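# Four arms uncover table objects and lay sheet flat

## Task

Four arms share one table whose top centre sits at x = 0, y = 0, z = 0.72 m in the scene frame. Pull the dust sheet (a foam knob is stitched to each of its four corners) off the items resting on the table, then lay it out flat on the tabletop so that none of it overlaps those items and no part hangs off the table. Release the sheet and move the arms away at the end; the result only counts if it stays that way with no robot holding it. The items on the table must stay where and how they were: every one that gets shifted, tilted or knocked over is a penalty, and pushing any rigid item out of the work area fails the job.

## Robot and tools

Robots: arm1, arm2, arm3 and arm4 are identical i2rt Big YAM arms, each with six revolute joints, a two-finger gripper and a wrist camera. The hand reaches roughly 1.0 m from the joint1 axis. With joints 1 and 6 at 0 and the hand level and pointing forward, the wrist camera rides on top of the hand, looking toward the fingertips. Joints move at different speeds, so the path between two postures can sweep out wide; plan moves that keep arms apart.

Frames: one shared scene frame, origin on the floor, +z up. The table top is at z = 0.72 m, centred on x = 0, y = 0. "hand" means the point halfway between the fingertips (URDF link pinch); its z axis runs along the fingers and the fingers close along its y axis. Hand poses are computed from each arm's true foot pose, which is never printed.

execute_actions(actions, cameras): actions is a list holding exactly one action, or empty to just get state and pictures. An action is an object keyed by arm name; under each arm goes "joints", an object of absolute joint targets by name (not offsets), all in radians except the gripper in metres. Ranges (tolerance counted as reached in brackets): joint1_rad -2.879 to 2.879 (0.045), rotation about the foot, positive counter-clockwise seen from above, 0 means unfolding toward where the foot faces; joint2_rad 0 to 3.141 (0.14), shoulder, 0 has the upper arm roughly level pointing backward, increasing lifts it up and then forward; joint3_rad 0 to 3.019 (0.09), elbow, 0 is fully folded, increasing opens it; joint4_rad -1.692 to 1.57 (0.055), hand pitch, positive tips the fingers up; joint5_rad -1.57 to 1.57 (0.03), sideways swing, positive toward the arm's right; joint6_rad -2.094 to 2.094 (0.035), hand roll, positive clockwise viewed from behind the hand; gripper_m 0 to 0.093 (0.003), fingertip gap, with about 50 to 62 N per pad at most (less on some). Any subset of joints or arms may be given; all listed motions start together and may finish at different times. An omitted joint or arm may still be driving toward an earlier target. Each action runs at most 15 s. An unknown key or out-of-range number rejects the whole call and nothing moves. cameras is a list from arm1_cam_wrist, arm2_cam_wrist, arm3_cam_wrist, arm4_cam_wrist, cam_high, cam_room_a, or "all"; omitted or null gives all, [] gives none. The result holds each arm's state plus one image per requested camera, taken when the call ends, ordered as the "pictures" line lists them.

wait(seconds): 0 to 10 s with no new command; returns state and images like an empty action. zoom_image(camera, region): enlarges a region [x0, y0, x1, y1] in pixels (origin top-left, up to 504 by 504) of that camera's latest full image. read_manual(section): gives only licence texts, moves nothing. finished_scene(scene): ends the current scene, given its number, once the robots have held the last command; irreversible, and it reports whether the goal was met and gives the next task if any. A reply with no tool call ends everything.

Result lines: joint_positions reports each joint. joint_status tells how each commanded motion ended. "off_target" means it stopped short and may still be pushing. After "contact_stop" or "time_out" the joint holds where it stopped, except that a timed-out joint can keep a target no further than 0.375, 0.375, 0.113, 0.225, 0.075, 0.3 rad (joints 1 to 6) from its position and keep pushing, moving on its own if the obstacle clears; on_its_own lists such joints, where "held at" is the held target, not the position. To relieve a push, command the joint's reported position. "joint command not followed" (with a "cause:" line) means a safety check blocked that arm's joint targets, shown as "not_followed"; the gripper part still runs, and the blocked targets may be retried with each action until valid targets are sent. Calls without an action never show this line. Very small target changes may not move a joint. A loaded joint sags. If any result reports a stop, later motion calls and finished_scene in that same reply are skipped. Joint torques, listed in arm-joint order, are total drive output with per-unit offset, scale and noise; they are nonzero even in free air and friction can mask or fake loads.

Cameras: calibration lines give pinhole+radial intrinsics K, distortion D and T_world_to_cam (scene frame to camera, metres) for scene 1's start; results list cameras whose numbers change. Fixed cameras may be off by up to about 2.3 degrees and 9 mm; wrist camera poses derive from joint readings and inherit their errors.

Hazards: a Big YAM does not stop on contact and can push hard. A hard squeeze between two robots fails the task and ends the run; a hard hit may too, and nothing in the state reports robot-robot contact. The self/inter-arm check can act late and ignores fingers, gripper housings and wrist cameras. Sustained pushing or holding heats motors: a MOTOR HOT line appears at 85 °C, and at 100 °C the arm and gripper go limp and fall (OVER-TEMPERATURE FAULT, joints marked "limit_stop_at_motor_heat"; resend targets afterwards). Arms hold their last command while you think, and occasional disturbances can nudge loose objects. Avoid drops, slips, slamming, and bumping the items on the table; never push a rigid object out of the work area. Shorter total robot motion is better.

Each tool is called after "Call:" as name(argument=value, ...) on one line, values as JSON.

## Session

Call:
execute_actions(actions=[])

Scene clock: 0.00 s.
Joint torques (N m, as the arm reports them, + toward a larger angle): no reading
Motor temperatures (°C, as the motors report them): arm1=[20 24 24 22 22 23] | arm2=[21 23 24 21 22 22] | arm3=[21 25 23 22 21 21] | arm4=[22 23 25 21 22 23]
arm1.joint_positions: joint1_rad=-0.345 joint2_rad=+0.544 joint3_rad=+1.695 joint4_rad=-1.213 joint5_rad=-0.032 joint6_rad=+0.325 gripper_m=+0.094
arm1.joint_status: not commanded
arm1.hand: x=+0.2220 y=+0.5709 z=+1.5310 quat_wxyz=(-0.424, -0.686, -0.251, +0.535) (m; scene frame)
arm2.joint_positions: joint1_rad=+0.170 joint2_rad=+0.562 joint3_rad=+1.659 joint4_rad=-1.218 joint5_rad=-0.057 joint6_rad=-0.790 gripper_m=+0.094
arm2.joint_status: not commanded
arm2.hand: x=-0.3553 y=+0.6137 z=+1.4369 quat_wxyz=(-0.385, -0.124, -0.738, +0.539) (m; scene frame)
arm3.joint_positions: joint1_rad=+0.263 joint2_rad=+0.442 joint3_rad=+1.673 joint4_rad=-1.240 joint5_rad=+0.133 joint6_rad=-0.192 gripper_m=+0.094
arm3.joint_status: not commanded
arm3.hand: x=-0.4631 y=-0.6175 z=+1.4773 quat_wxyz=(-0.589, +0.494, -0.513, -0.381) (m; scene frame)
arm4.joint_positions: joint1_rad=-0.094 joint2_rad=+0.349 joint3_rad=+1.555 joint4_rad=-1.573 joint5_rad=+0.153 joint6_rad=-0.791 gripper_m=+0.095
arm4.joint_status: not commanded
arm4.hand: x=+0.2230 y=-0.7317 z=+1.3731 quat_wxyz=(-0.549, +0.741, -0.355, -0.156) (m; scene frame)
pictures: arm1_cam_wrist, arm2_cam_wrist, arm3_cam_wrist, arm4_cam_wrist, cam_high, cam_room_a
camera_calibration (this result's frames):
arm1_cam_wrist: T_world_to_cam=[[-0.799171, 0.511753, -0.315333, 0.368796], [0.553229, 0.421032, -0.718797, 0.741868], [-0.235081, -0.748893, -0.619594, 1.55242], [0, 0, 0, 1]] pos_world=[0.249251, 0.661511, 1.61141]
arm2_cam_wrist: T_world_to_cam=[[-0.611193, -0.394454, 0.686184, -0.961319], [-0.790731, 0.342058, -0.507682, 0.241671], [-0.0344577, -0.852879, -0.52097, 1.38139], [0, 0, 0, 1]] pos_world=[-0.348856, 0.716298, 1.502]
arm3_cam_wrist: T_world_to_cam=[[0.96024, -0.21016, 0.183771, 0.0414763], [0.0149334, -0.618655, -0.785521, 0.788009], [0.278776, 0.757033, -0.590919, 1.5905], [0, 0, 0, 1]] pos_world=[-0.494987, -0.707838, 1.55123]
arm4_cam_wrist: T_world_to_cam=[[0.696421, 0.166058, 0.698156, -0.997674], [0.483305, -0.827681, -0.285238, -0.317799], [0.530485, 0.536068, -0.656671, 1.30244], [0, 0, 0, 1]] pos_world=[0.15747, -0.795562, 1.46116]
Images, in order (width x height): arm1_cam_wrist 504x504, arm2_cam_wrist 504x504, arm3_cam_wrist 504x504, arm4_cam_wrist 504x504, cam_high 504x504, cam_room_a 504x504.

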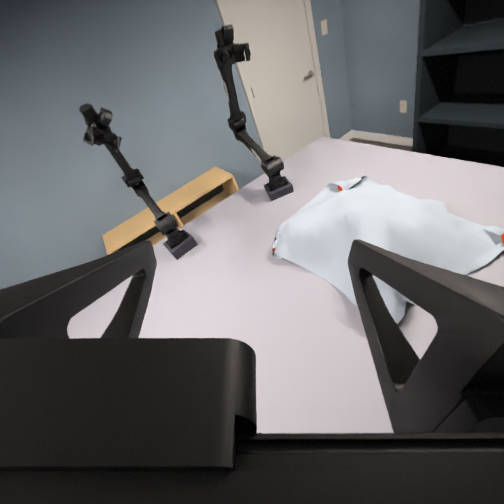

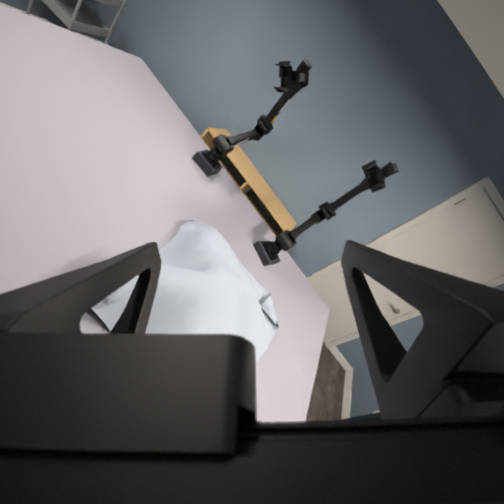

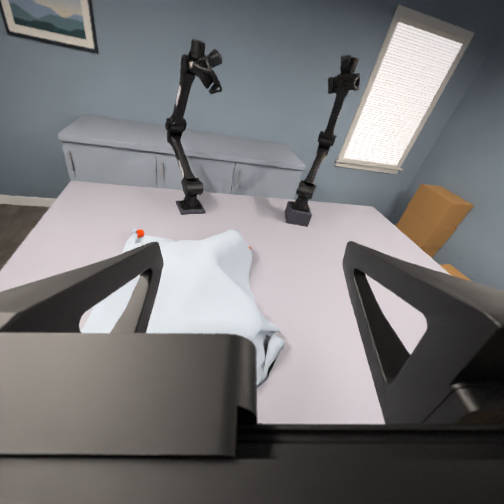

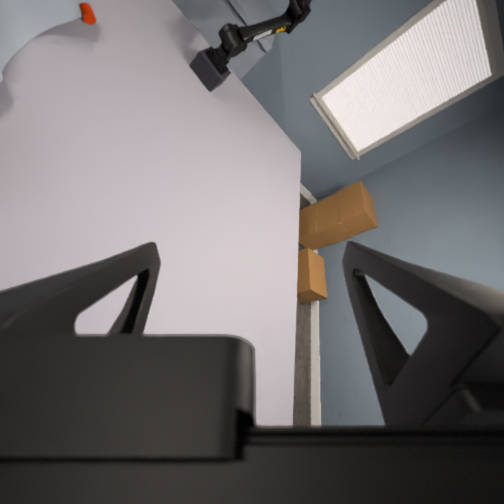

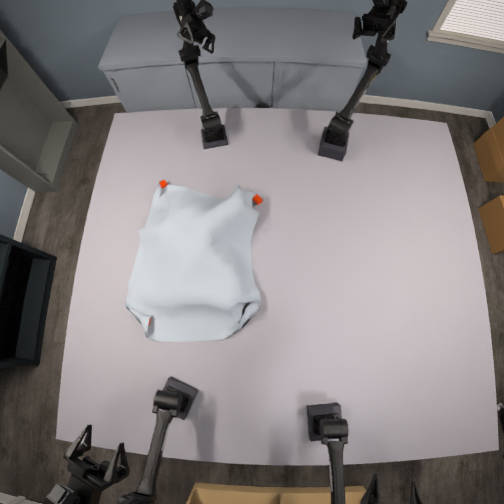

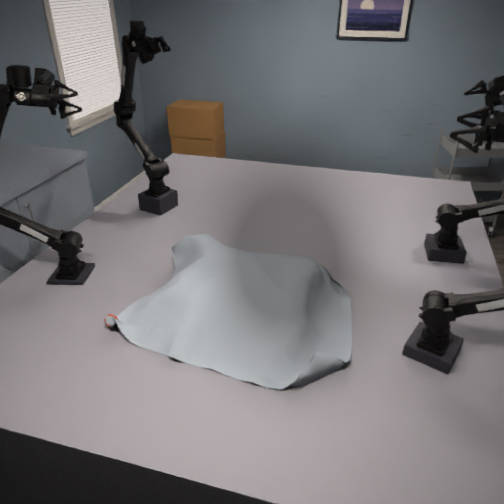

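Call:
zoom_image(camera="cam_high", region=[100, 160, 300, 360])

Call:
zoom_image(camera="arm1_cam_wrist", region=[250, 150, 400, 300])

Region (100, 160, 300, 360) of cam_high's 504x504 image, scaled by 2.520, with more detail than that image has.

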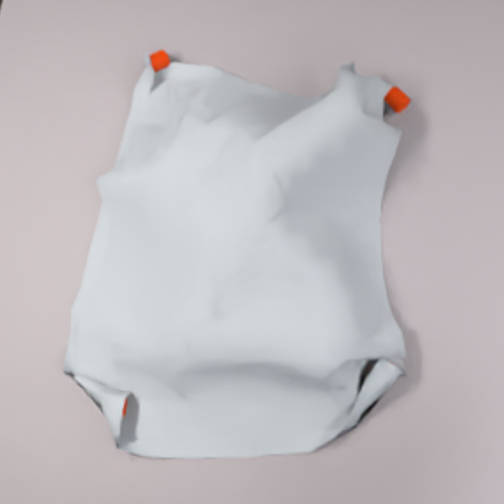

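Region (250, 150, 400, 300) of arm1_cam_wrist's 504x504 image, scaled by 3.360, with more detail than that image has.

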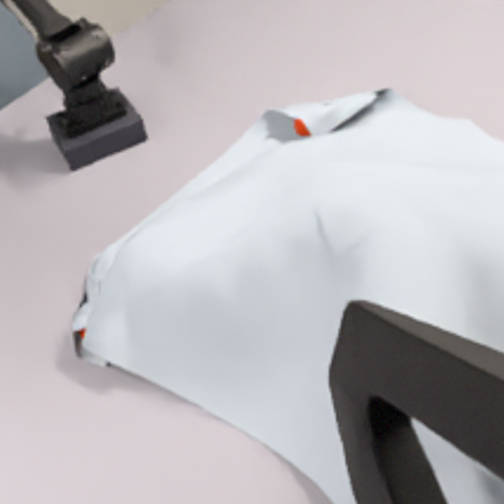

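Call:
execute_actions(actions=[{"arm1":{"joints":{"joint1_rad":-0.638,"joint2_rad":1.865,"joint3_rad":1.535,"joint4_rad":-1.24,"joint5_rad":0,"joint6_rad":0}},"arm2":{"joints":{"joint1_rad":-0.897,"joint2_rad":1.523,"joint3_rad":1.145,"joint4_rad":-1.193,"joint5_rad":0,"joint6_rad":0}},"arm3":{"joints":{"joint1_rad":0.876,"joint2_rad":1.451,"joint3_rad":0.985,"joint4_rad":-1.104,"joint5_rad":0,"joint6_rad":0}},"arm4":{"joints":{"joint1_rad":0.553,"joint2_rad":1.94,"joint3_rad":1.747,"joint4_rad":-1.378,"joint5_rad":0,"joint6_rad":0}}}])

Scene clock: 14.87 s.
Joint torques (N m, as the arm reports them, + toward a larger angle): arm1=[ -0.36 -22.01   6.97  -0.12   0.17  -0.16] | arm2=[  0.89 -12.72   8.6   -0.12  -0.05   0.21] | arm3=[ 0.39 -8.45  8.62 -0.13 -0.08  0.01] | arm4=[  1.5  -16.45   9.14   0.29  -0.14   0.04]
Motor temperatures (°C, as the motors report them): arm1=[20 24 26 22 22 23] | arm2=[21 23 25 21 22 22] | arm3=[21 25 24 22 21 21] | arm4=[22 23 26 21 22 23]
arm1.joint_positions: joint1_rad=-0.635 joint2_rad=+1.869 joint3_rad=+1.537 joint4_rad=-1.230 joint5_rad=-0.002 joint6_rad=+0.012 gripper_m=+0.094
arm1.joint_status: all done
arm1.hand: x=-0.1402 y=+0.3305 z=+0.9133 quat_wxyz=(+0.003, -0.942, -0.337, +0.003) (m; scene frame)
arm2.joint_positions: joint1_rad=-0.898 joint2_rad=+1.511 joint3_rad=+1.133 joint4_rad=-1.187 joint5_rad=+0.000 joint6_rad=-0.016 gripper_m=+0.094
arm2.joint_status: all done
arm2.hand: x=-0.6885 y=+0.4231 z=+0.8628 quat_wxyz=(-0.001, -0.897, -0.442, +0.003) (m; scene frame)
arm3.joint_positions: joint1_rad=+0.875 joint2_rad=+1.441 joint3_rad=+0.968 joint4_rad=-1.103 joint5_rad=+0.001 joint6_rad=-0.009 gripper_m=+0.094
arm3.joint_status: all done
arm3.hand: x=-0.6816 y=-0.3685 z=+0.8596 quat_wxyz=(+0.004, +0.866, -0.500, +0.003) (m; scene frame)
arm4.joint_positions: joint1_rad=+0.545 joint2_rad=+1.937 joint3_rad=+1.726 joint4_rad=-1.375 joint5_rad=+0.002 joint6_rad=-0.014 gripper_m=+0.095
arm4.joint_status: all done
arm4.hand: x=-0.1531 y=-0.3047 z=+0.9172 quat_wxyz=(+0.000, +0.895, -0.446, +0.005) (m; scene frame)
pictures: arm1_cam_wrist, arm2_cam_wrist, arm3_cam_wrist, arm4_cam_wrist, cam_high, cam_room_a
camera_calibration (this result's frames):
arm1_cam_wrist: T_world_to_cam=[[-0.632735, 0.774352, 0.00495121, -0.348373], [0.62422, 0.506255, 0.595025, -0.618656], [0.458253, 0.379584, -0.803692, 0.796986], [0, 0, 0, 1]] pos_world=[-0.199472, 0.280438, 1.01037]
arm2_cam_wrist: T_world_to_cam=[[-0.780454, 0.625211, -0.00160589, -0.800732], [0.507326, 0.634794, 0.582801, -0.419002], [0.365393, 0.454035, -0.812614, 0.882274], [0, 0, 0, 1]] pos_world=[-0.73474, 0.366023, 0.959856]
arm3_cam_wrist: T_world_to_cam=[[0.868984, 0.494601, -0.0153753, 0.785832], [0.405911, -0.694702, 0.593822, -0.487116], [0.283024, -0.522263, -0.804449, 0.812974], [0, 0, 0, 1]] pos_world=[-0.715241, -0.302487, 0.955339]
arm4_cam_wrist: T_world_to_cam=[[0.795371, 0.605908, -0.0161545, 0.315997], [0.494592, -0.63338, 0.595154, -0.659199], [0.350376, -0.481358, -0.80345, 0.770654], [0, 0, 0, 1]] pos_world=[-0.195319, -0.238028, 1.01661]
Images, in order (width x height): arm1_cam_wrist 504x504, arm2_cam_wrist 504x504, arm3_cam_wrist 504x504, arm4_cam_wrist 504x504, cam_high 504x504, cam_room_a 504x504.

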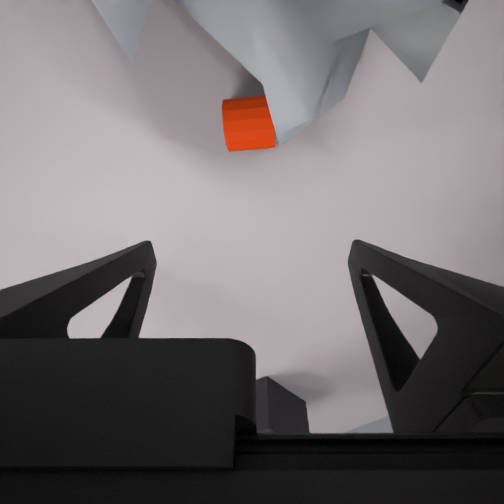

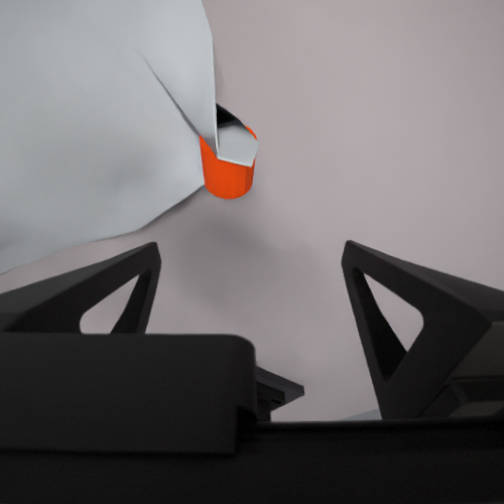

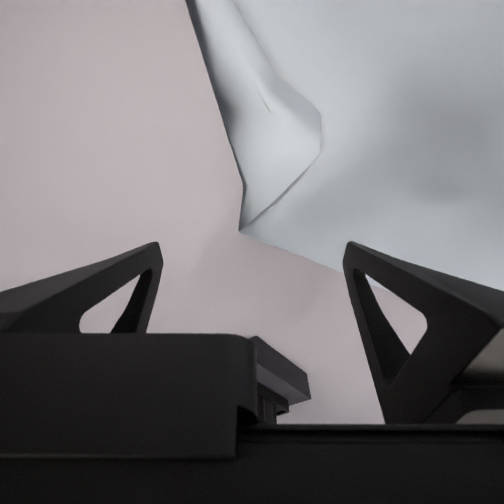

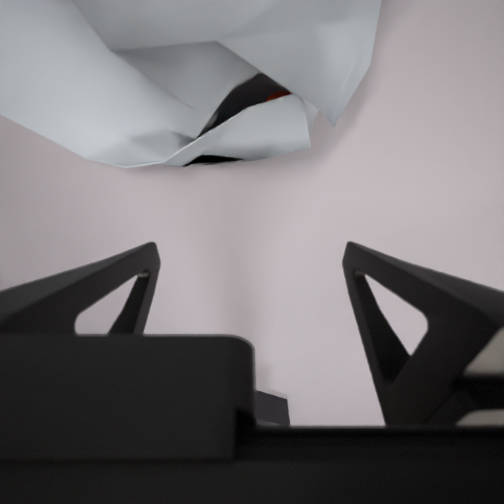

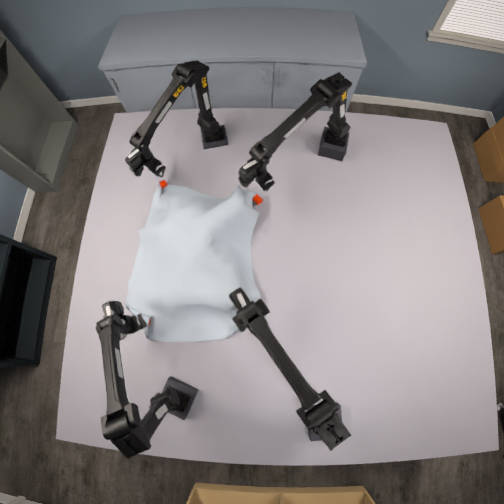

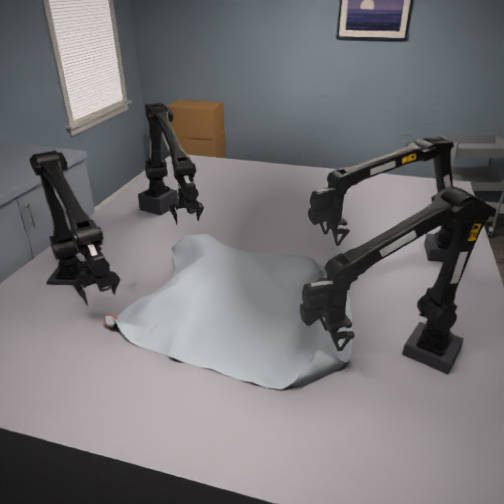

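Call:
execute_actions(actions=[{"arm1":{"joints":{"joint1_rad":-0.63,"joint2_rad":2.13,"joint3_rad":1.465,"joint4_rad":-0.90,"joint6_rad":-1.5,"gripper_m":0.075}},"arm2":{"joints":{"joint1_rad":-0.849,"joint2_rad":1.671,"joint3_rad":0.98,"joint4_rad":-0.877}},"arm3":{"joints":{"joint1_rad":0.80,"joint2_rad":1.71,"joint3_rad":0.945,"joint4_rad":-0.79,"joint6_rad":-1.78,"gripper_m":0.08}},"arm4":{"joints":{"joint1_rad":0.50,"joint2_rad":2.025,"joint3_rad":1.385,"joint4_rad":-0.588,"gripper_m":0.08}}}])

Scene clock: 34.10 s.
Joint torques (N m, as the arm reports them, + toward a larger angle): arm1=[ -0.63 -22.44   5.31   0.7   -0.13  -0.14] | arm2=[  0.77 -14.81   6.72   0.36  -0.04   0.19] | arm3=[ -0.41 -11.83   6.33   0.6   -0.13  -0.29] | arm4=[  0.3  -18.13   7.58   1.44  -0.13   0.03]
Motor temperatures (°C, as the motors report them): arm1=[20 25 26 22 22 23] | arm2=[21 23 26 21 22 22] | arm3=[21 25 26 22 21 21] | arm4=[22 24 27 21 22 23]
arm1.joint_positions: joint1_rad=-0.628 joint2_rad=+2.117 joint3_rad=+1.474 joint4_rad=-0.912 joint5_rad=+0.002 joint6_rad=-1.488 gripper_m=+0.075
arm1.joint_status: all done
arm1.hand: x=-0.1578 y=+0.3132 z=+0.7552 quat_wxyz=(+0.008, -0.456, -0.890, +0.003) (m; scene frame)
arm2.joint_positions: joint1_rad=-0.853 joint2_rad=+1.673 joint3_rad=+0.973 joint4_rad=-0.886 joint5_rad=+0.000 joint6_rad=-0.015 gripper_m=+0.094
arm2.joint_status: all done
arm2.hand: x=-0.6695 y=+0.4173 z=+0.7455 quat_wxyz=(+0.004, -0.887, -0.461, -0.006) (m; scene frame)
arm3.joint_positions: joint1_rad=+0.805 joint2_rad=+1.714 joint3_rad=+0.941 joint4_rad=-0.804 joint5_rad=+0.001 joint6_rad=-1.764 gripper_m=+0.080
arm3.joint_status: all done
arm3.hand: x=-0.6742 y=-0.3246 z=+0.7473 quat_wxyz=(+0.006, +0.950, +0.314, -0.002) (m; scene frame)
arm4.joint_positions: joint1_rad=+0.508 joint2_rad=+2.046 joint3_rad=+1.372 joint4_rad=-0.605 joint5_rad=+0.002 joint6_rad=-0.013 gripper_m=+0.080
arm4.joint_status: all done
arm4.hand: x=-0.1539 y=-0.2629 z=+0.7452 quat_wxyz=(-0.072, +0.876, -0.458, -0.129) (m; scene frame)
pictures: arm1_cam_wrist, arm2_cam_wrist, arm3_cam_wrist, arm4_cam_wrist, cam_high, cam_room_a
camera_calibration (this result's frames):
arm1_cam_wrist: T_world_to_cam=[[-0.813146, -0.581973, 0.0100341, 0.0470978], [-0.457675, 0.649936, 0.606726, -0.729377], [-0.359619, 0.488765, -0.794848, 0.514533], [0, 0, 0, 1]] pos_world=[-0.110485, 0.249973, 0.851035]
arm2_cam_wrist: T_world_to_cam=[[-0.806866, 0.590733, -0.00151447, -0.785843], [0.472097, 0.646362, 0.59945, -0.397439], [0.355094, 0.482961, -0.800411, 0.754636], [0, 0, 0, 1]] pos_world=[-0.714406, 0.356653, 0.841073]
arm3_cam_wrist: T_world_to_cam=[[-0.5905, 0.80676, -0.0211792, -0.122392], [0.648964, 0.490276, 0.581786, 0.164555], [0.479745, 0.3298, -0.813066, 1.15913], [0, 0, 0, 1]] pos_world=[-0.735152, -0.364219, 0.844124]
arm4_cam_wrist: T_world_to_cam=[[0.815612, 0.57851, -0.0101631, 0.279995], [0.549732, -0.769321, 0.325484, -0.356236], [0.180477, -0.271056, -0.945493, 0.787859], [0, 0, 0, 1]] pos_world=[-0.174724, -0.222486, 0.86371]
Images, in order (width x height): arm1_cam_wrist 504x504, arm2_cam_wrist 504x504, arm3_cam_wrist 504x504, arm4_cam_wrist 504x504, cam_high 504x504, cam_room_a 504x504.

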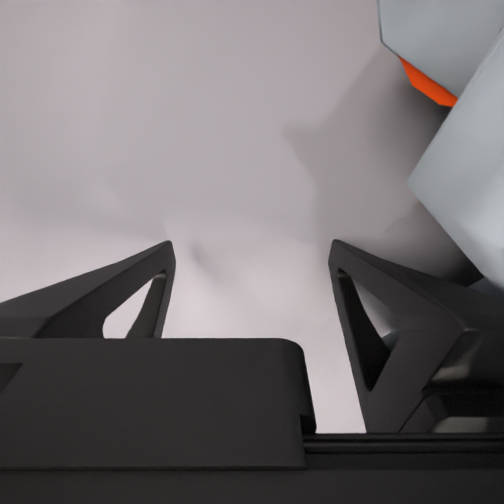

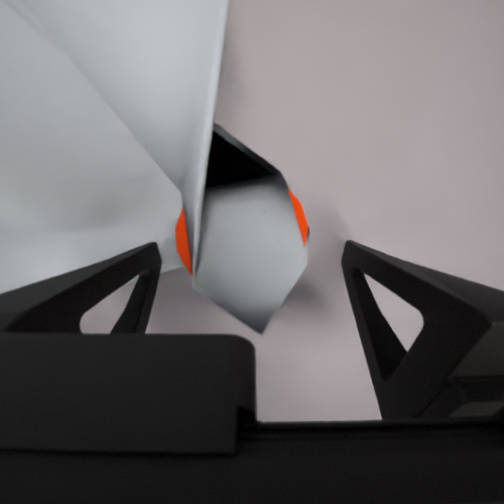

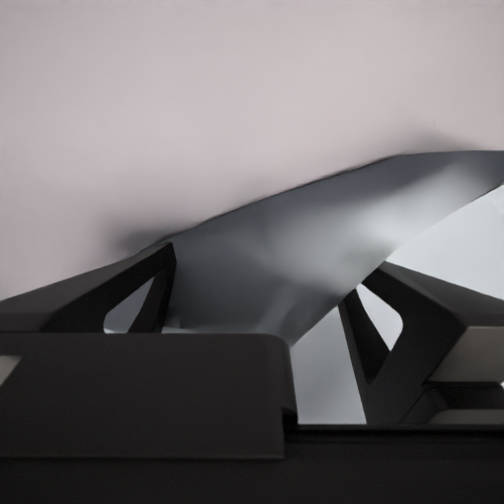

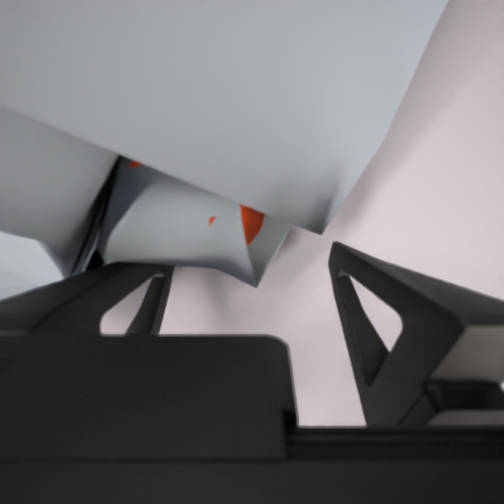

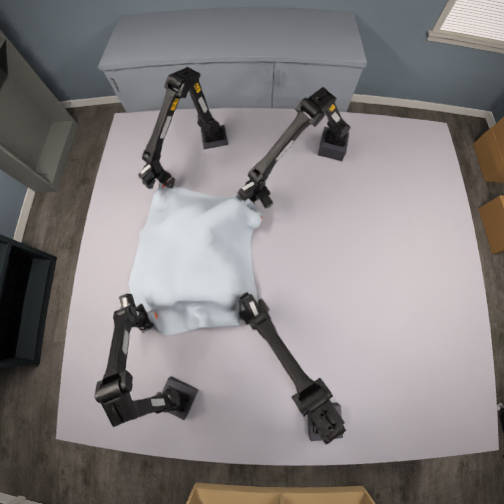

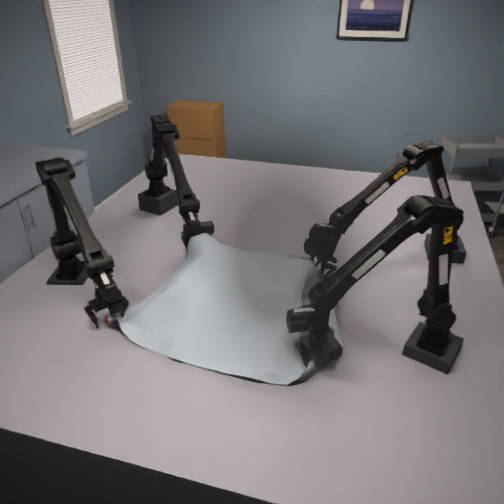

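Call:
execute_actions(actions=[{"arm1":{"joints":{"joint2_rad":1.87}},"arm2":{"joints":{"gripper_m":0}},"arm3":{"joints":{"gripper_m":0}},"arm4":{"joints":{"joint2_rad":1.80}}}])

Call:
zoom_image(camera="cam_high", region=[100, 160, 300, 360])

Scene clock: 39.67 s.
Joint torques (N m, as the arm reports them, + toward a larger angle): arm1=[ -0.41 -20.39   7.27   0.99  -0.14  -0.13] | arm2=[  0.8  -14.79   6.72   0.28  -0.05   0.19] | arm3=[  0.17 -10.54   6.06   0.67  -0.1   -0.26] | arm4=[  0.4  -14.08   8.89   1.54  -0.13   0.04]
Motor temperatures (°C, as the motors report them): arm1=[20 25 26 22 22 23] | arm2=[21 23 26 21 22 22] | arm3=[21 25 25 22 21 21] | arm4=[22 24 27 21 22 23]
arm1.joint_positions: joint1_rad=-0.628 joint2_rad=+1.861 joint3_rad=+1.463 joint4_rad=-0.908 joint5_rad=+0.002 joint6_rad=-1.489 gripper_m=+0.075
arm1.joint_status: all done
arm1.hand: x=-0.1768 y=+0.2952 z=+0.9000 quat_wxyz=(+0.055, -0.451, -0.883, +0.118) (m; scene frame)
arm2.joint_positions: joint1_rad=-0.853 joint2_rad=+1.673 joint3_rad=+0.973 joint4_rad=-0.883 joint5_rad=+0.000 joint6_rad=-0.014 gripper_m=+0.037
arm2.joint_status: gripper_m off_target (ended at +0.037, target +0.000)
arm2.hand: x=-0.6700 y=+0.4167 z=+0.7455 quat_wxyz=(+0.003, -0.887, -0.461, -0.005) (m; scene frame)
arm3.joint_positions: joint1_rad=+0.805 joint2_rad=+1.709 joint3_rad=+0.941 joint4_rad=-0.804 joint5_rad=-0.002 joint6_rad=-1.766 gripper_m=+0.004
arm3.joint_status: gripper_m off_target (ended at +0.004, target +0.000)
arm3.hand: x=-0.6749 y=-0.3240 z=+0.7496 quat_wxyz=(+0.003, +0.949, +0.315, -0.003) (m; scene frame)
arm4.joint_positions: joint1_rad=+0.508 joint2_rad=+1.787 joint3_rad=+1.372 joint4_rad=-0.598 joint5_rad=+0.002 joint6_rad=-0.013 gripper_m=+0.080
arm4.joint_status: all done
arm4.hand: x=-0.1675 y=-0.2435 z=+0.9066 quat_wxyz=(-0.134, +0.851, -0.445, -0.244) (m; scene frame)
pictures: arm1_cam_wrist, arm2_cam_wrist, arm3_cam_wrist, arm4_cam_wrist, cam_high, cam_room_a
camera_calibration (this result's frames):
arm1_cam_wrist: T_world_to_cam=[[-0.786095, -0.56305, 0.255008, -0.20149], [-0.347951, 0.744088, 0.570318, -0.789819], [-0.510866, 0.359594, -0.780838, 0.630413], [0, 0, 0, 1]] pos_world=[-0.111152, 0.247553, 0.99408]
arm2_cam_wrist: T_world_to_cam=[[-0.806645, 0.591034, -0.00152405, -0.78581], [0.473416, 0.64766, 0.597004, -0.394665], [0.353837, 0.480849, -0.802237, 0.756476], [0, 0, 0, 1]] pos_world=[-0.714698, 0.356299, 0.841292]
arm3_cam_wrist: T_world_to_cam=[[-0.59239, 0.80551, -0.0151156, -0.129473], [0.650512, 0.489301, 0.580878, 0.164822], [0.475299, 0.334273, -0.81385, 1.16014], [0, 0, 0, 1]] pos_world=[-0.735331, -0.36416, 0.846483]
arm4_cam_wrist: T_world_to_cam=[[0.814185, 0.580593, -0.00378969, 0.275988], [0.579573, -0.812331, 0.0649138, -0.155682], [0.03461, -0.0550482, -0.997884, 1.0239], [0, 0, 0, 1]] pos_world=[-0.169914, -0.230338, 1.03289]
Images, in order (width x height): arm1_cam_wrist 504x504, arm2_cam_wrist 504x504, arm3_cam_wrist 504x504, arm4_cam_wrist 504x504, cam_high 504x504, cam_room_a 504x504.

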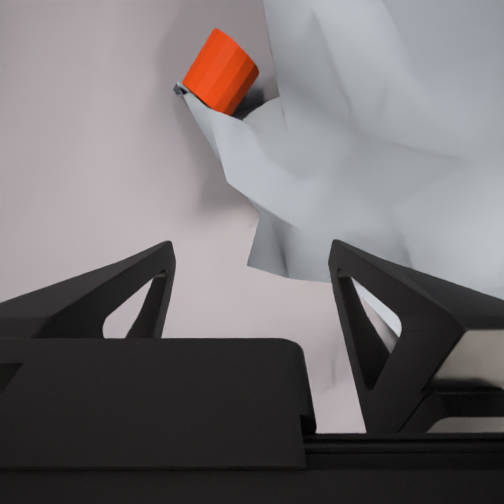

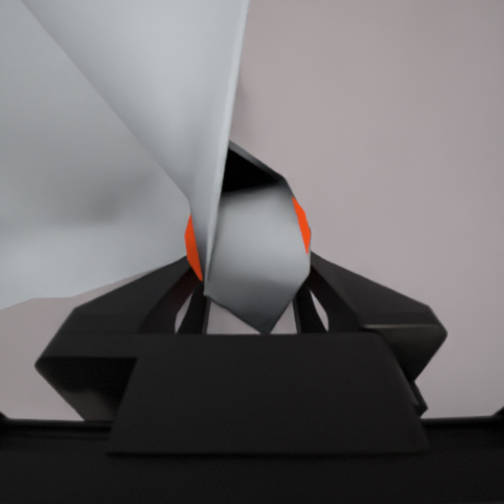

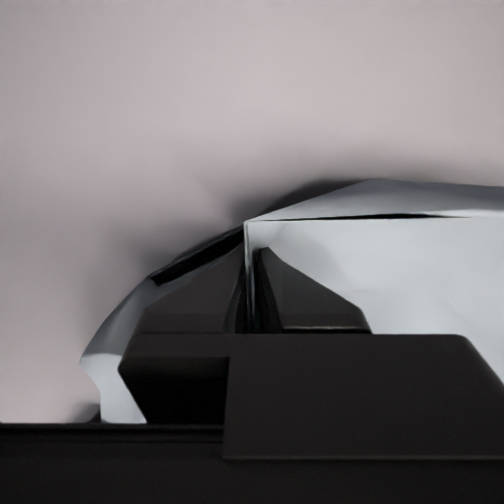

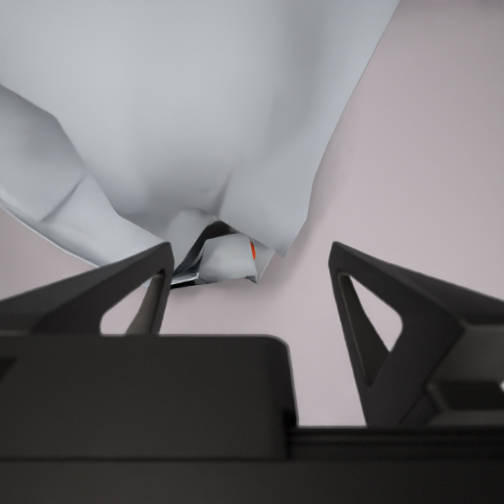

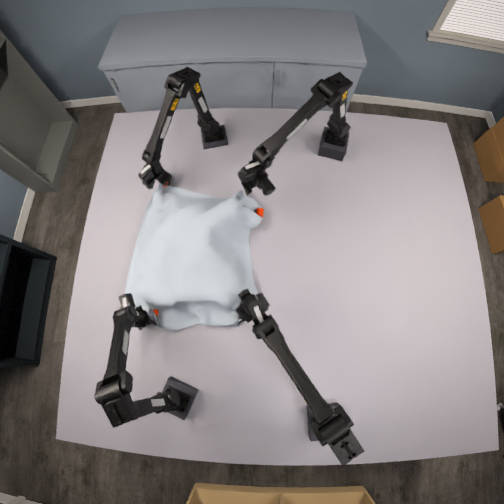

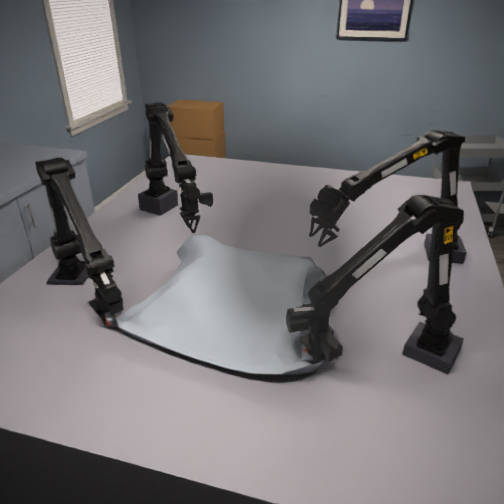

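Region (100, 160, 300, 360) of cam_high's 504x504 image, scaled by 2.520, with more detail than that image has.

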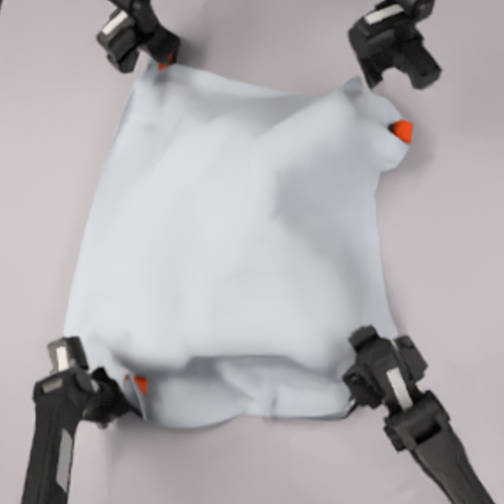

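Call:
execute_actions(actions=[{"arm1":{"joints":{"joint1_rad":-0.537,"joint2_rad":2.06,"joint3_rad":1.66,"joint4_rad":-1.05,"joint6_rad":-0.84}},"arm3":{"joints":{"joint1_rad":1.05,"joint2_rad":1.60}},"arm4":{"joints":{"joint1_rad":0.538,"joint2_rad":2.05,"joint3_rad":1.77,"joint4_rad":-1.15,"joint6_rad":1.5}}}], cameras=["arm1_cam_wrist","arm4_cam_wrist","arm3_cam_wrist","cam_high"])

Scene clock: 54.83 s.
Joint torques (N m, as the arm reports them, + toward a larger angle): arm1=[ -0.35 -24.88  10.14  -0.02  -0.07   0.05] | arm2=[  0.72 -14.91   6.78  -0.09   0.06   0.18] | arm3=[ 0.53 -9.52  7.    0.39 -0.51 -0.27] | arm4=[  2.04 -18.64  11.15   0.19   0.03   0.03]
Motor temperatures (°C, as the motors report them): arm1=[20 26 27 22 22 23] | arm2=[21 24 26 21 22 22] | arm3=[21 25 25 22 21 21] | arm4=[22 24 28 21 22 23]
arm1.joint_positions: joint1_rad=-0.534 joint2_rad=+2.066 joint3_rad=+1.604 joint4_rad=-1.041 joint5_rad=+0.001 joint6_rad=-0.852 gripper_m=+0.075
arm1.joint_status: all done
arm1.hand: x=-0.1432 y=+0.2479 z=+0.8261 quat_wxyz=(+0.006, -0.677, -0.735, +0.031) (m; scene frame)
arm2.joint_positions: joint1_rad=-0.853 joint2_rad=+1.672 joint3_rad=+0.973 joint4_rad=-0.872 joint5_rad=-0.003 joint6_rad=-0.014 gripper_m=+0.037
arm2.joint_status: not commanded
arm2.hand: x=-0.6712 y=+0.4141 z=+0.7458 quat_wxyz=(-0.001, -0.888, -0.461, +0.000) (m; scene frame)
arm3.joint_positions: joint1_rad=+1.035 joint2_rad=+1.587 joint3_rad=+0.941 joint4_rad=-0.794 joint5_rad=+0.010 joint6_rad=-1.761 gripper_m=+0.004
arm3.joint_status: all done
arm3.hand: x=-0.7648 y=-0.3598 z=+0.7992 quat_wxyz=(-0.062, +0.906, +0.418, -0.013) (m; scene frame)
arm4.joint_positions: joint1_rad=+0.524 joint2_rad=+2.057 joint3_rad=+1.720 joint4_rad=-1.141 joint5_rad=+0.001 joint6_rad=+1.486 gripper_m=+0.080
arm4.joint_status: all done
arm4.hand: x=-0.1724 y=-0.2551 z=+0.8453 quat_wxyz=(+0.011, +0.340, -0.939, -0.048) (m; scene frame)
pictures: arm1_cam_wrist, arm3_cam_wrist, arm4_cam_wrist, cam_high
camera_calibration (this result's frames):
arm1_cam_wrist: T_world_to_cam=[[-0.995638, -0.0787172, 0.050094, -0.163659], [-0.0361695, 0.820519, 0.570474, -0.675228], [-0.0860092, 0.566173, -0.819787, 0.648714], [0, 0, 0, 1]] pos_world=[-0.131572, 0.17387, 0.925206]
arm3_cam_wrist: T_world_to_cam=[[-0.752872, 0.648349, 0.113256, -0.435054], [0.569846, 0.556015, 0.605081, 0.154917], [0.329331, 0.520087, -0.788068, 1.18983], [0, 0, 0, 1]] pos_world=[-0.807666, -0.422884, 0.893201]
arm4_cam_wrist: T_world_to_cam=[[0.640965, -0.758548, -0.117336, 0.0109952], [-0.579659, -0.578566, 0.573809, -0.728595], [-0.503148, -0.299776, -0.81054, 0.648795], [0, 0, 0, 1]] pos_world=[-0.102944, -0.218706, 0.945239]
Images, in order (width x height): arm1_cam_wrist 504x504, arm3_cam_wrist 504x504, arm4_cam_wrist 504x504, cam_high 504x504.

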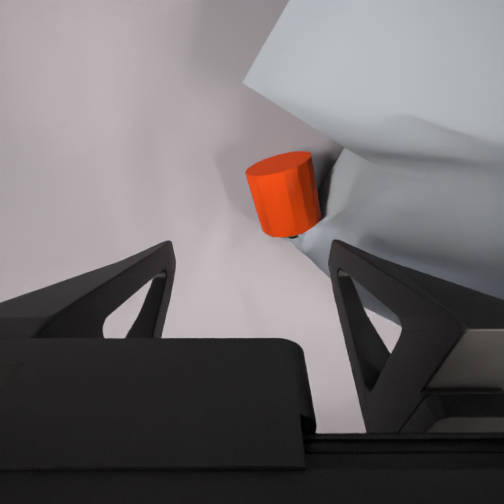

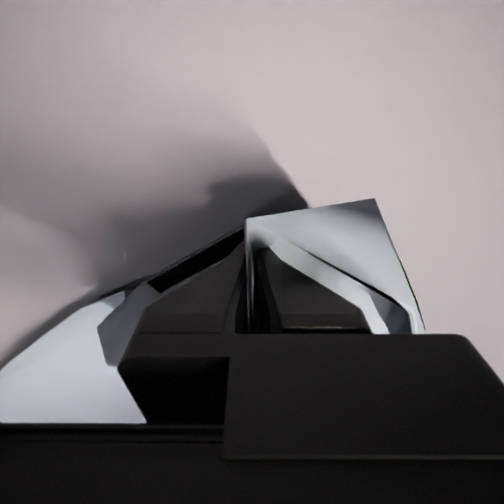

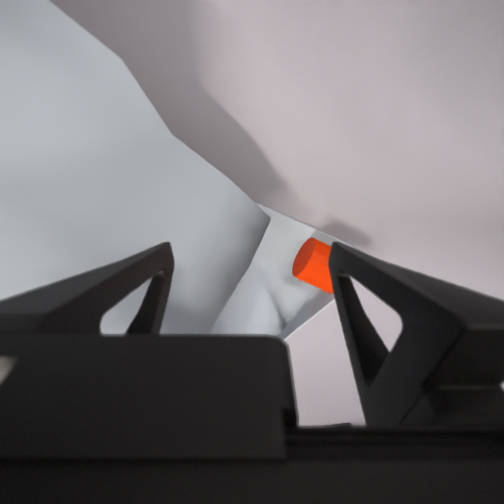

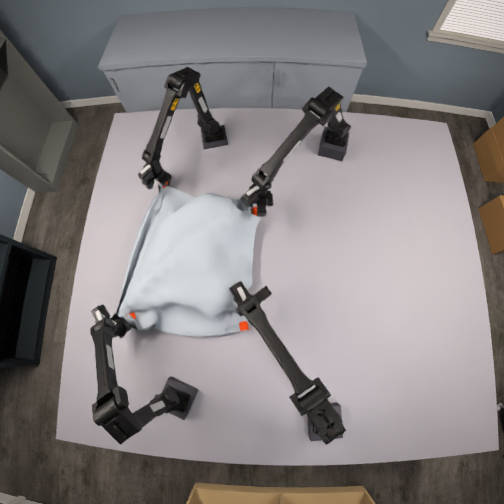

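Call:
execute_actions(actions=[{"arm3":{"joints":{"gripper_m":0.09}},"arm4":{"joints":{"joint6_rad":0,"joint2_rad":1.9,"joint3_rad":1.6,"joint4_rad":-1.25,"joint1_rad":0.62}}}], cameras=[])

Call:
execute_actions(actions=[{"arm3":{"joints":{"joint2_rad":1.45,"joint4_rad":-1.05,"joint6_rad":0}}}], cameras=["arm1_cam_wrist","arm4_cam_wrist","arm3_cam_wrist","cam_high"])

Scene clock: 60.90 s.
Joint torques (N m, as the arm reports them, + toward a larger angle): arm1=[ -0.55 -24.9   10.26  -0.02  -0.07   0.03] | arm2=[  0.74 -14.71   6.76  -0.07   0.03   0.18] | arm3=[ 0.49 -8.67  7.24  0.23 -0.29 -0.13] | arm4=[  0.26 -17.12   7.33   0.3   -0.08  -0.26]
Motor temperatures (°C, as the motors report them): arm1=[20 26 28 22 22 23] | arm2=[21 24 26 21 22 22] | arm3=[21 25 25 22 21 21] | arm4=[22 25 29 21 22 23]
arm1.joint_positions: joint1_rad=-0.534 joint2_rad=+2.066 joint3_rad=+1.604 joint4_rad=-1.041 joint5_rad=+0.001 joint6_rad=-0.852 gripper_m=+0.075
arm1.joint_status: not commanded
arm1.hand: x=-0.1432 y=+0.2479 z=+0.8261 quat_wxyz=(+0.006, -0.677, -0.735, +0.031) (m; scene frame)
arm2.joint_positions: joint1_rad=-0.853 joint2_rad=+1.672 joint3_rad=+0.973 joint4_rad=-0.872 joint5_rad=-0.002 joint6_rad=-0.014 gripper_m=+0.037
arm2.joint_status: not commanded
arm2.hand: x=-0.6714 y=+0.4141 z=+0.7460 quat_wxyz=(-0.001, -0.888, -0.461, +0.000) (m; scene frame)
arm3.joint_positions: joint1_rad=+1.035 joint2_rad=+1.587 joint3_rad=+0.941 joint4_rad=-0.794 joint5_rad=+0.003 joint6_rad=-1.771 gripper_m=+0.090
arm3.joint_status: all done
arm3.hand: x=-0.7657 y=-0.3605 z=+0.7992 quat_wxyz=(-0.062, +0.904, +0.423, -0.016) (m; scene frame)
arm4.joint_positions: joint1_rad=+0.629 joint2_rad=+1.915 joint3_rad=+1.601 joint4_rad=-1.244 joint5_rad=+0.001 joint6_rad=+0.014 gripper_m=+0.080
arm4.joint_status: all done
arm4.hand: x=-0.1849 y=-0.3437 z=+0.8832 quat_wxyz=(-0.005, +0.907, -0.421, -0.008) (m; scene frame)
pictures: none
No camera images: the call's "cameras" was empty. Leave "cameras" out to get every camera's image.

Scene clock: 63.17 s.
Joint torques (N m, as the arm reports them, + toward a larger angle): arm1=[ -0.64 -24.57  10.13  -0.07  -0.06   0.07] | arm2=[  0.71 -14.69   6.75  -0.08   0.03   0.18] | arm3=[ 0.83 -7.84  7.8  -0.69 -0.14  0.02] | arm4=[  0.18 -17.6    7.34   0.26  -0.07  -0.24]
Motor temperatures (°C, as the motors report them): arm1=[20 26 28 22 22 23] | arm2=[21 24 26 21 22 22] | arm3=[21 25 25 22 21 21] | arm4=[22 25 28 21 22 23]
arm1.joint_positions: joint1_rad=-0.534 joint2_rad=+2.066 joint3_rad=+1.604 joint4_rad=-1.041 joint5_rad=+0.001 joint6_rad=-0.852 gripper_m=+0.075
arm1.joint_status: not commanded
arm1.hand: x=-0.1432 y=+0.2479 z=+0.8261 quat_wxyz=(+0.006, -0.677, -0.735, +0.031) (m; scene frame)
arm2.joint_positions: joint1_rad=-0.853 joint2_rad=+1.672 joint3_rad=+0.973 joint4_rad=-0.872 joint5_rad=-0.002 joint6_rad=-0.014 gripper_m=+0.037
arm2.joint_status: not commanded
arm2.hand: x=-0.6714 y=+0.4141 z=+0.7460 quat_wxyz=(-0.001, -0.888, -0.461, +0.000) (m; scene frame)
arm3.joint_positions: joint1_rad=+1.035 joint2_rad=+1.436 joint3_rad=+0.941 joint4_rad=-1.036 joint5_rad=+0.003 joint6_rad=-0.010 gripper_m=+0.090
arm3.joint_status: all done
arm3.hand: x=-0.7351 y=-0.3983 z=+0.8527 quat_wxyz=(-0.007, +0.903, -0.429, -0.017) (m; scene frame)
arm4.joint_positions: joint1_rad=+0.629 joint2_rad=+1.915 joint3_rad=+1.601 joint4_rad=-1.244 joint5_rad=+0.001 joint6_rad=+0.013 gripper_m=+0.080
arm4.joint_status: not commanded
arm4.hand: x=-0.1849 y=-0.3437 z=+0.8832 quat_wxyz=(-0.005, +0.907, -0.421, -0.008) (m; scene frame)
pictures: arm1_cam_wrist, arm3_cam_wrist, arm4_cam_wrist, cam_high
camera_calibration (this result's frames):
arm1_cam_wrist: T_world_to_cam=[[-0.995638, -0.0787172, 0.050094, -0.163659], [-0.0361695, 0.820519, 0.570474, -0.675228], [-0.0860092, 0.566173, -0.819787, 0.648714], [0, 0, 0, 1]] pos_world=[-0.131572, 0.17387, 0.925206]
arm3_cam_wrist: T_world_to_cam=[[0.778234, 0.627814, -0.0141939, 0.832256], [0.527622, -0.641446, 0.556922, -0.339874], [0.340539, -0.440905, -0.830443, 0.903842], [0, 0, 0, 1]] pos_world=[-0.776158, -0.342004, 0.951686]
arm4_cam_wrist: T_world_to_cam=[[0.759559, 0.650221, -0.0168231, 0.373591], [0.540273, -0.616299, 0.572959, -0.613964], [0.362181, -0.444285, -0.819412, 0.764753], [0, 0, 0, 1]] pos_world=[-0.229035, -0.281534, 0.984708]
Images, in order (width x height): arm1_cam_wrist 504x504, arm3_cam_wrist 504x504, arm4_cam_wrist 504x504, cam_high 504x504.

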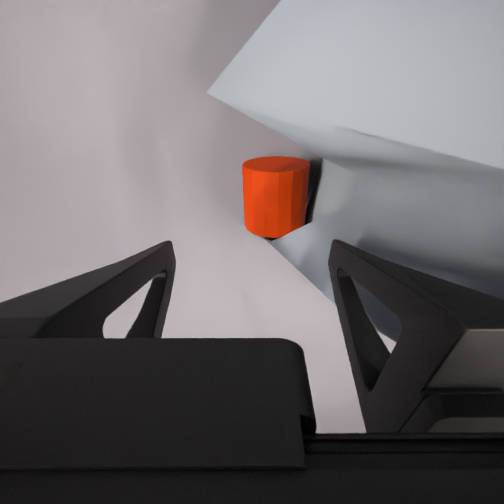

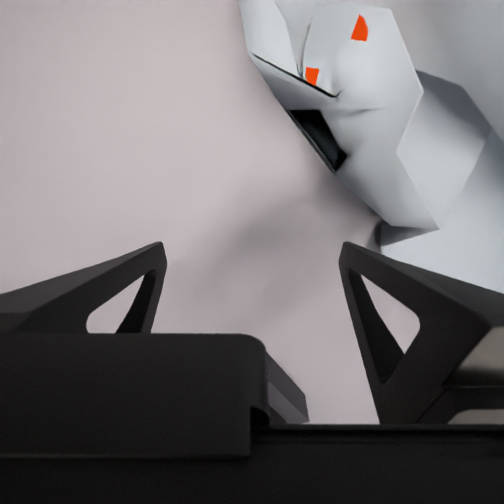

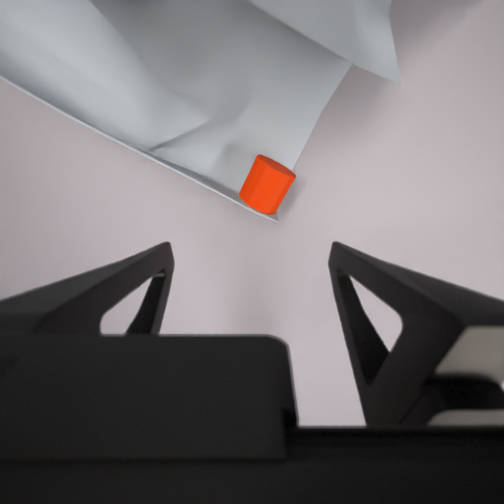

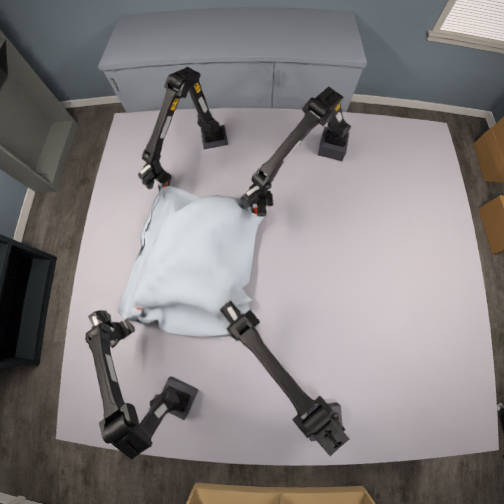

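Call:
execute_actions(actions=[{"arm1":{"joints":{"joint1_rad":-0.58,"joint2_rad":2.235,"joint3_rad":1.67,"joint4_rad":-0.994,"joint6_rad":-0.88}},"arm3":{"joints":{"joint1_rad":0.925,"joint2_rad":1.66,"joint3_rad":1.12,"joint4_rad":-0.95,"joint6_rad":-0.75}},"arm4":{"joints":{"joint1_rad":0.595,"joint2_rad":2.045,"joint3_rad":1.445,"joint4_rad":-0.953,"joint6_rad":0.35}}}], cameras=["arm1_cam_wrist","arm4_cam_wrist","arm3_cam_wrist"])

Scene clock: 77.63 s.
Joint torques (N m, as the arm reports them, + toward a larger angle): arm1=[ -0.12 -20.66   7.39   0.04  -0.14  -0.12] | arm2=[  0.73 -14.66   6.74  -0.06  -0.01   0.18] | arm3=[  0.43 -11.39   9.07   0.44  -0.14  -0.18] | arm4=[ -0.08 -17.91   6.81   0.74   0.13   0.05]
Motor temperatures (°C, as the motors report them): arm1=[20 26 29 22 22 23] | arm2=[21 24 26 21 22 22] | arm3=[21 25 26 22 21 21] | arm4=[22 25 28 21 22 23]
arm1.joint_positions: joint1_rad=-0.583 joint2_rad=+2.186 joint3_rad=+1.654 joint4_rad=-0.989 joint5_rad=+0.003 joint6_rad=-0.872 gripper_m=+0.075
arm1.joint_status: all done
arm1.hand: x=-0.1773 y=+0.2586 z=+0.7718 quat_wxyz=(+0.007, -0.688, -0.725, +0.022) (m; scene frame)
arm2.joint_positions: joint1_rad=-0.853 joint2_rad=+1.672 joint3_rad=+0.973 joint4_rad=-0.872 joint5_rad=-0.001 joint6_rad=-0.014 gripper_m=+0.037
arm2.joint_status: not commanded
arm2.hand: x=-0.6715 y=+0.4142 z=+0.7460 quat_wxyz=(+0.000, -0.888, -0.461, +0.000) (m; scene frame)
arm3.joint_positions: joint1_rad=+0.923 joint2_rad=+1.657 joint3_rad=+1.092 joint4_rad=-0.958 joint5_rad=+0.001 joint6_rad=-0.740 gripper_m=+0.090
arm3.joint_status: all done
arm3.hand: x=-0.7390 y=-0.3128 z=+0.8160 quat_wxyz=(-0.015, +0.991, -0.133, -0.016) (m; scene frame)
arm4.joint_positions: joint1_rad=+0.607 joint2_rad=+2.056 joint3_rad=+1.440 joint4_rad=-0.965 joint5_rad=-0.002 joint6_rad=+0.336 gripper_m=+0.080
arm4.joint_status: all done
arm4.hand: x=-0.1676 y=-0.3443 z=+0.7498 quat_wxyz=(+0.000, +0.822, -0.570, +0.003) (m; scene frame)
pictures: arm1_cam_wrist, arm3_cam_wrist, arm4_cam_wrist
camera_calibration (this result's frames):
arm1_cam_wrist: T_world_to_cam=[[-0.997968, -0.05055, 0.0387959, -0.193008], [-0.0185415, 0.812853, 0.582174, -0.658215], [-0.0609643, 0.580272, -0.812138, 0.590106], [0, 0, 0, 1]] pos_world=[-0.168845, 0.182853, 0.869932]
arm3_cam_wrist: T_world_to_cam=[[0.270305, 0.962662, 0.0147745, 0.486822], [0.796558, -0.232231, 0.558179, 0.0631407], [0.540769, -0.13911, -0.829589, 1.15409], [0, 0, 0, 1]] pos_world=[-0.805981, -0.293436, 0.914983]
arm4_cam_wrist: T_world_to_cam=[[0.934934, 0.354358, -0.0181322, 0.287102], [0.295715, -0.749933, 0.591738, -0.648334], [0.196089, -0.558598, -0.805927, 0.571584], [0, 0, 0, 1]] pos_world=[-0.18878, -0.268658, 0.849504]
Images, in order (width x height): arm1_cam_wrist 504x504, arm3_cam_wrist 504x504, arm4_cam_wrist 504x504.

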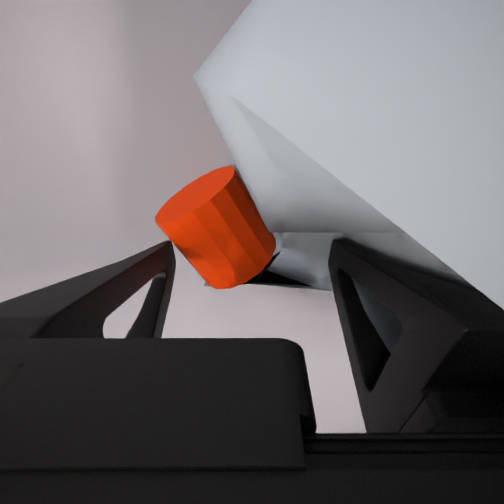

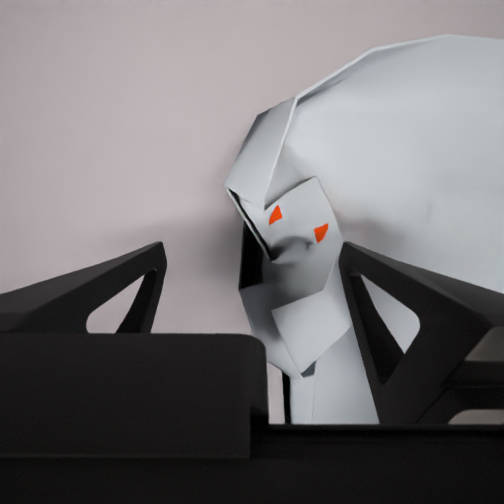

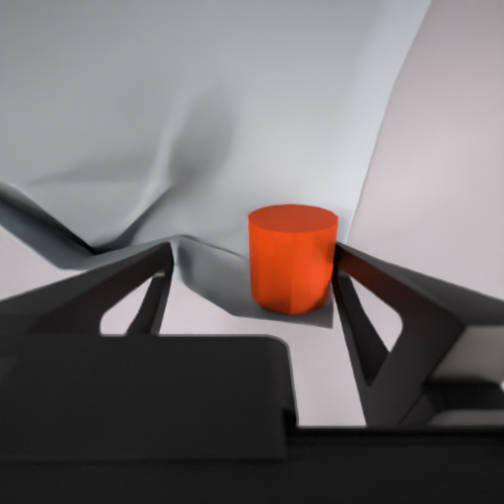

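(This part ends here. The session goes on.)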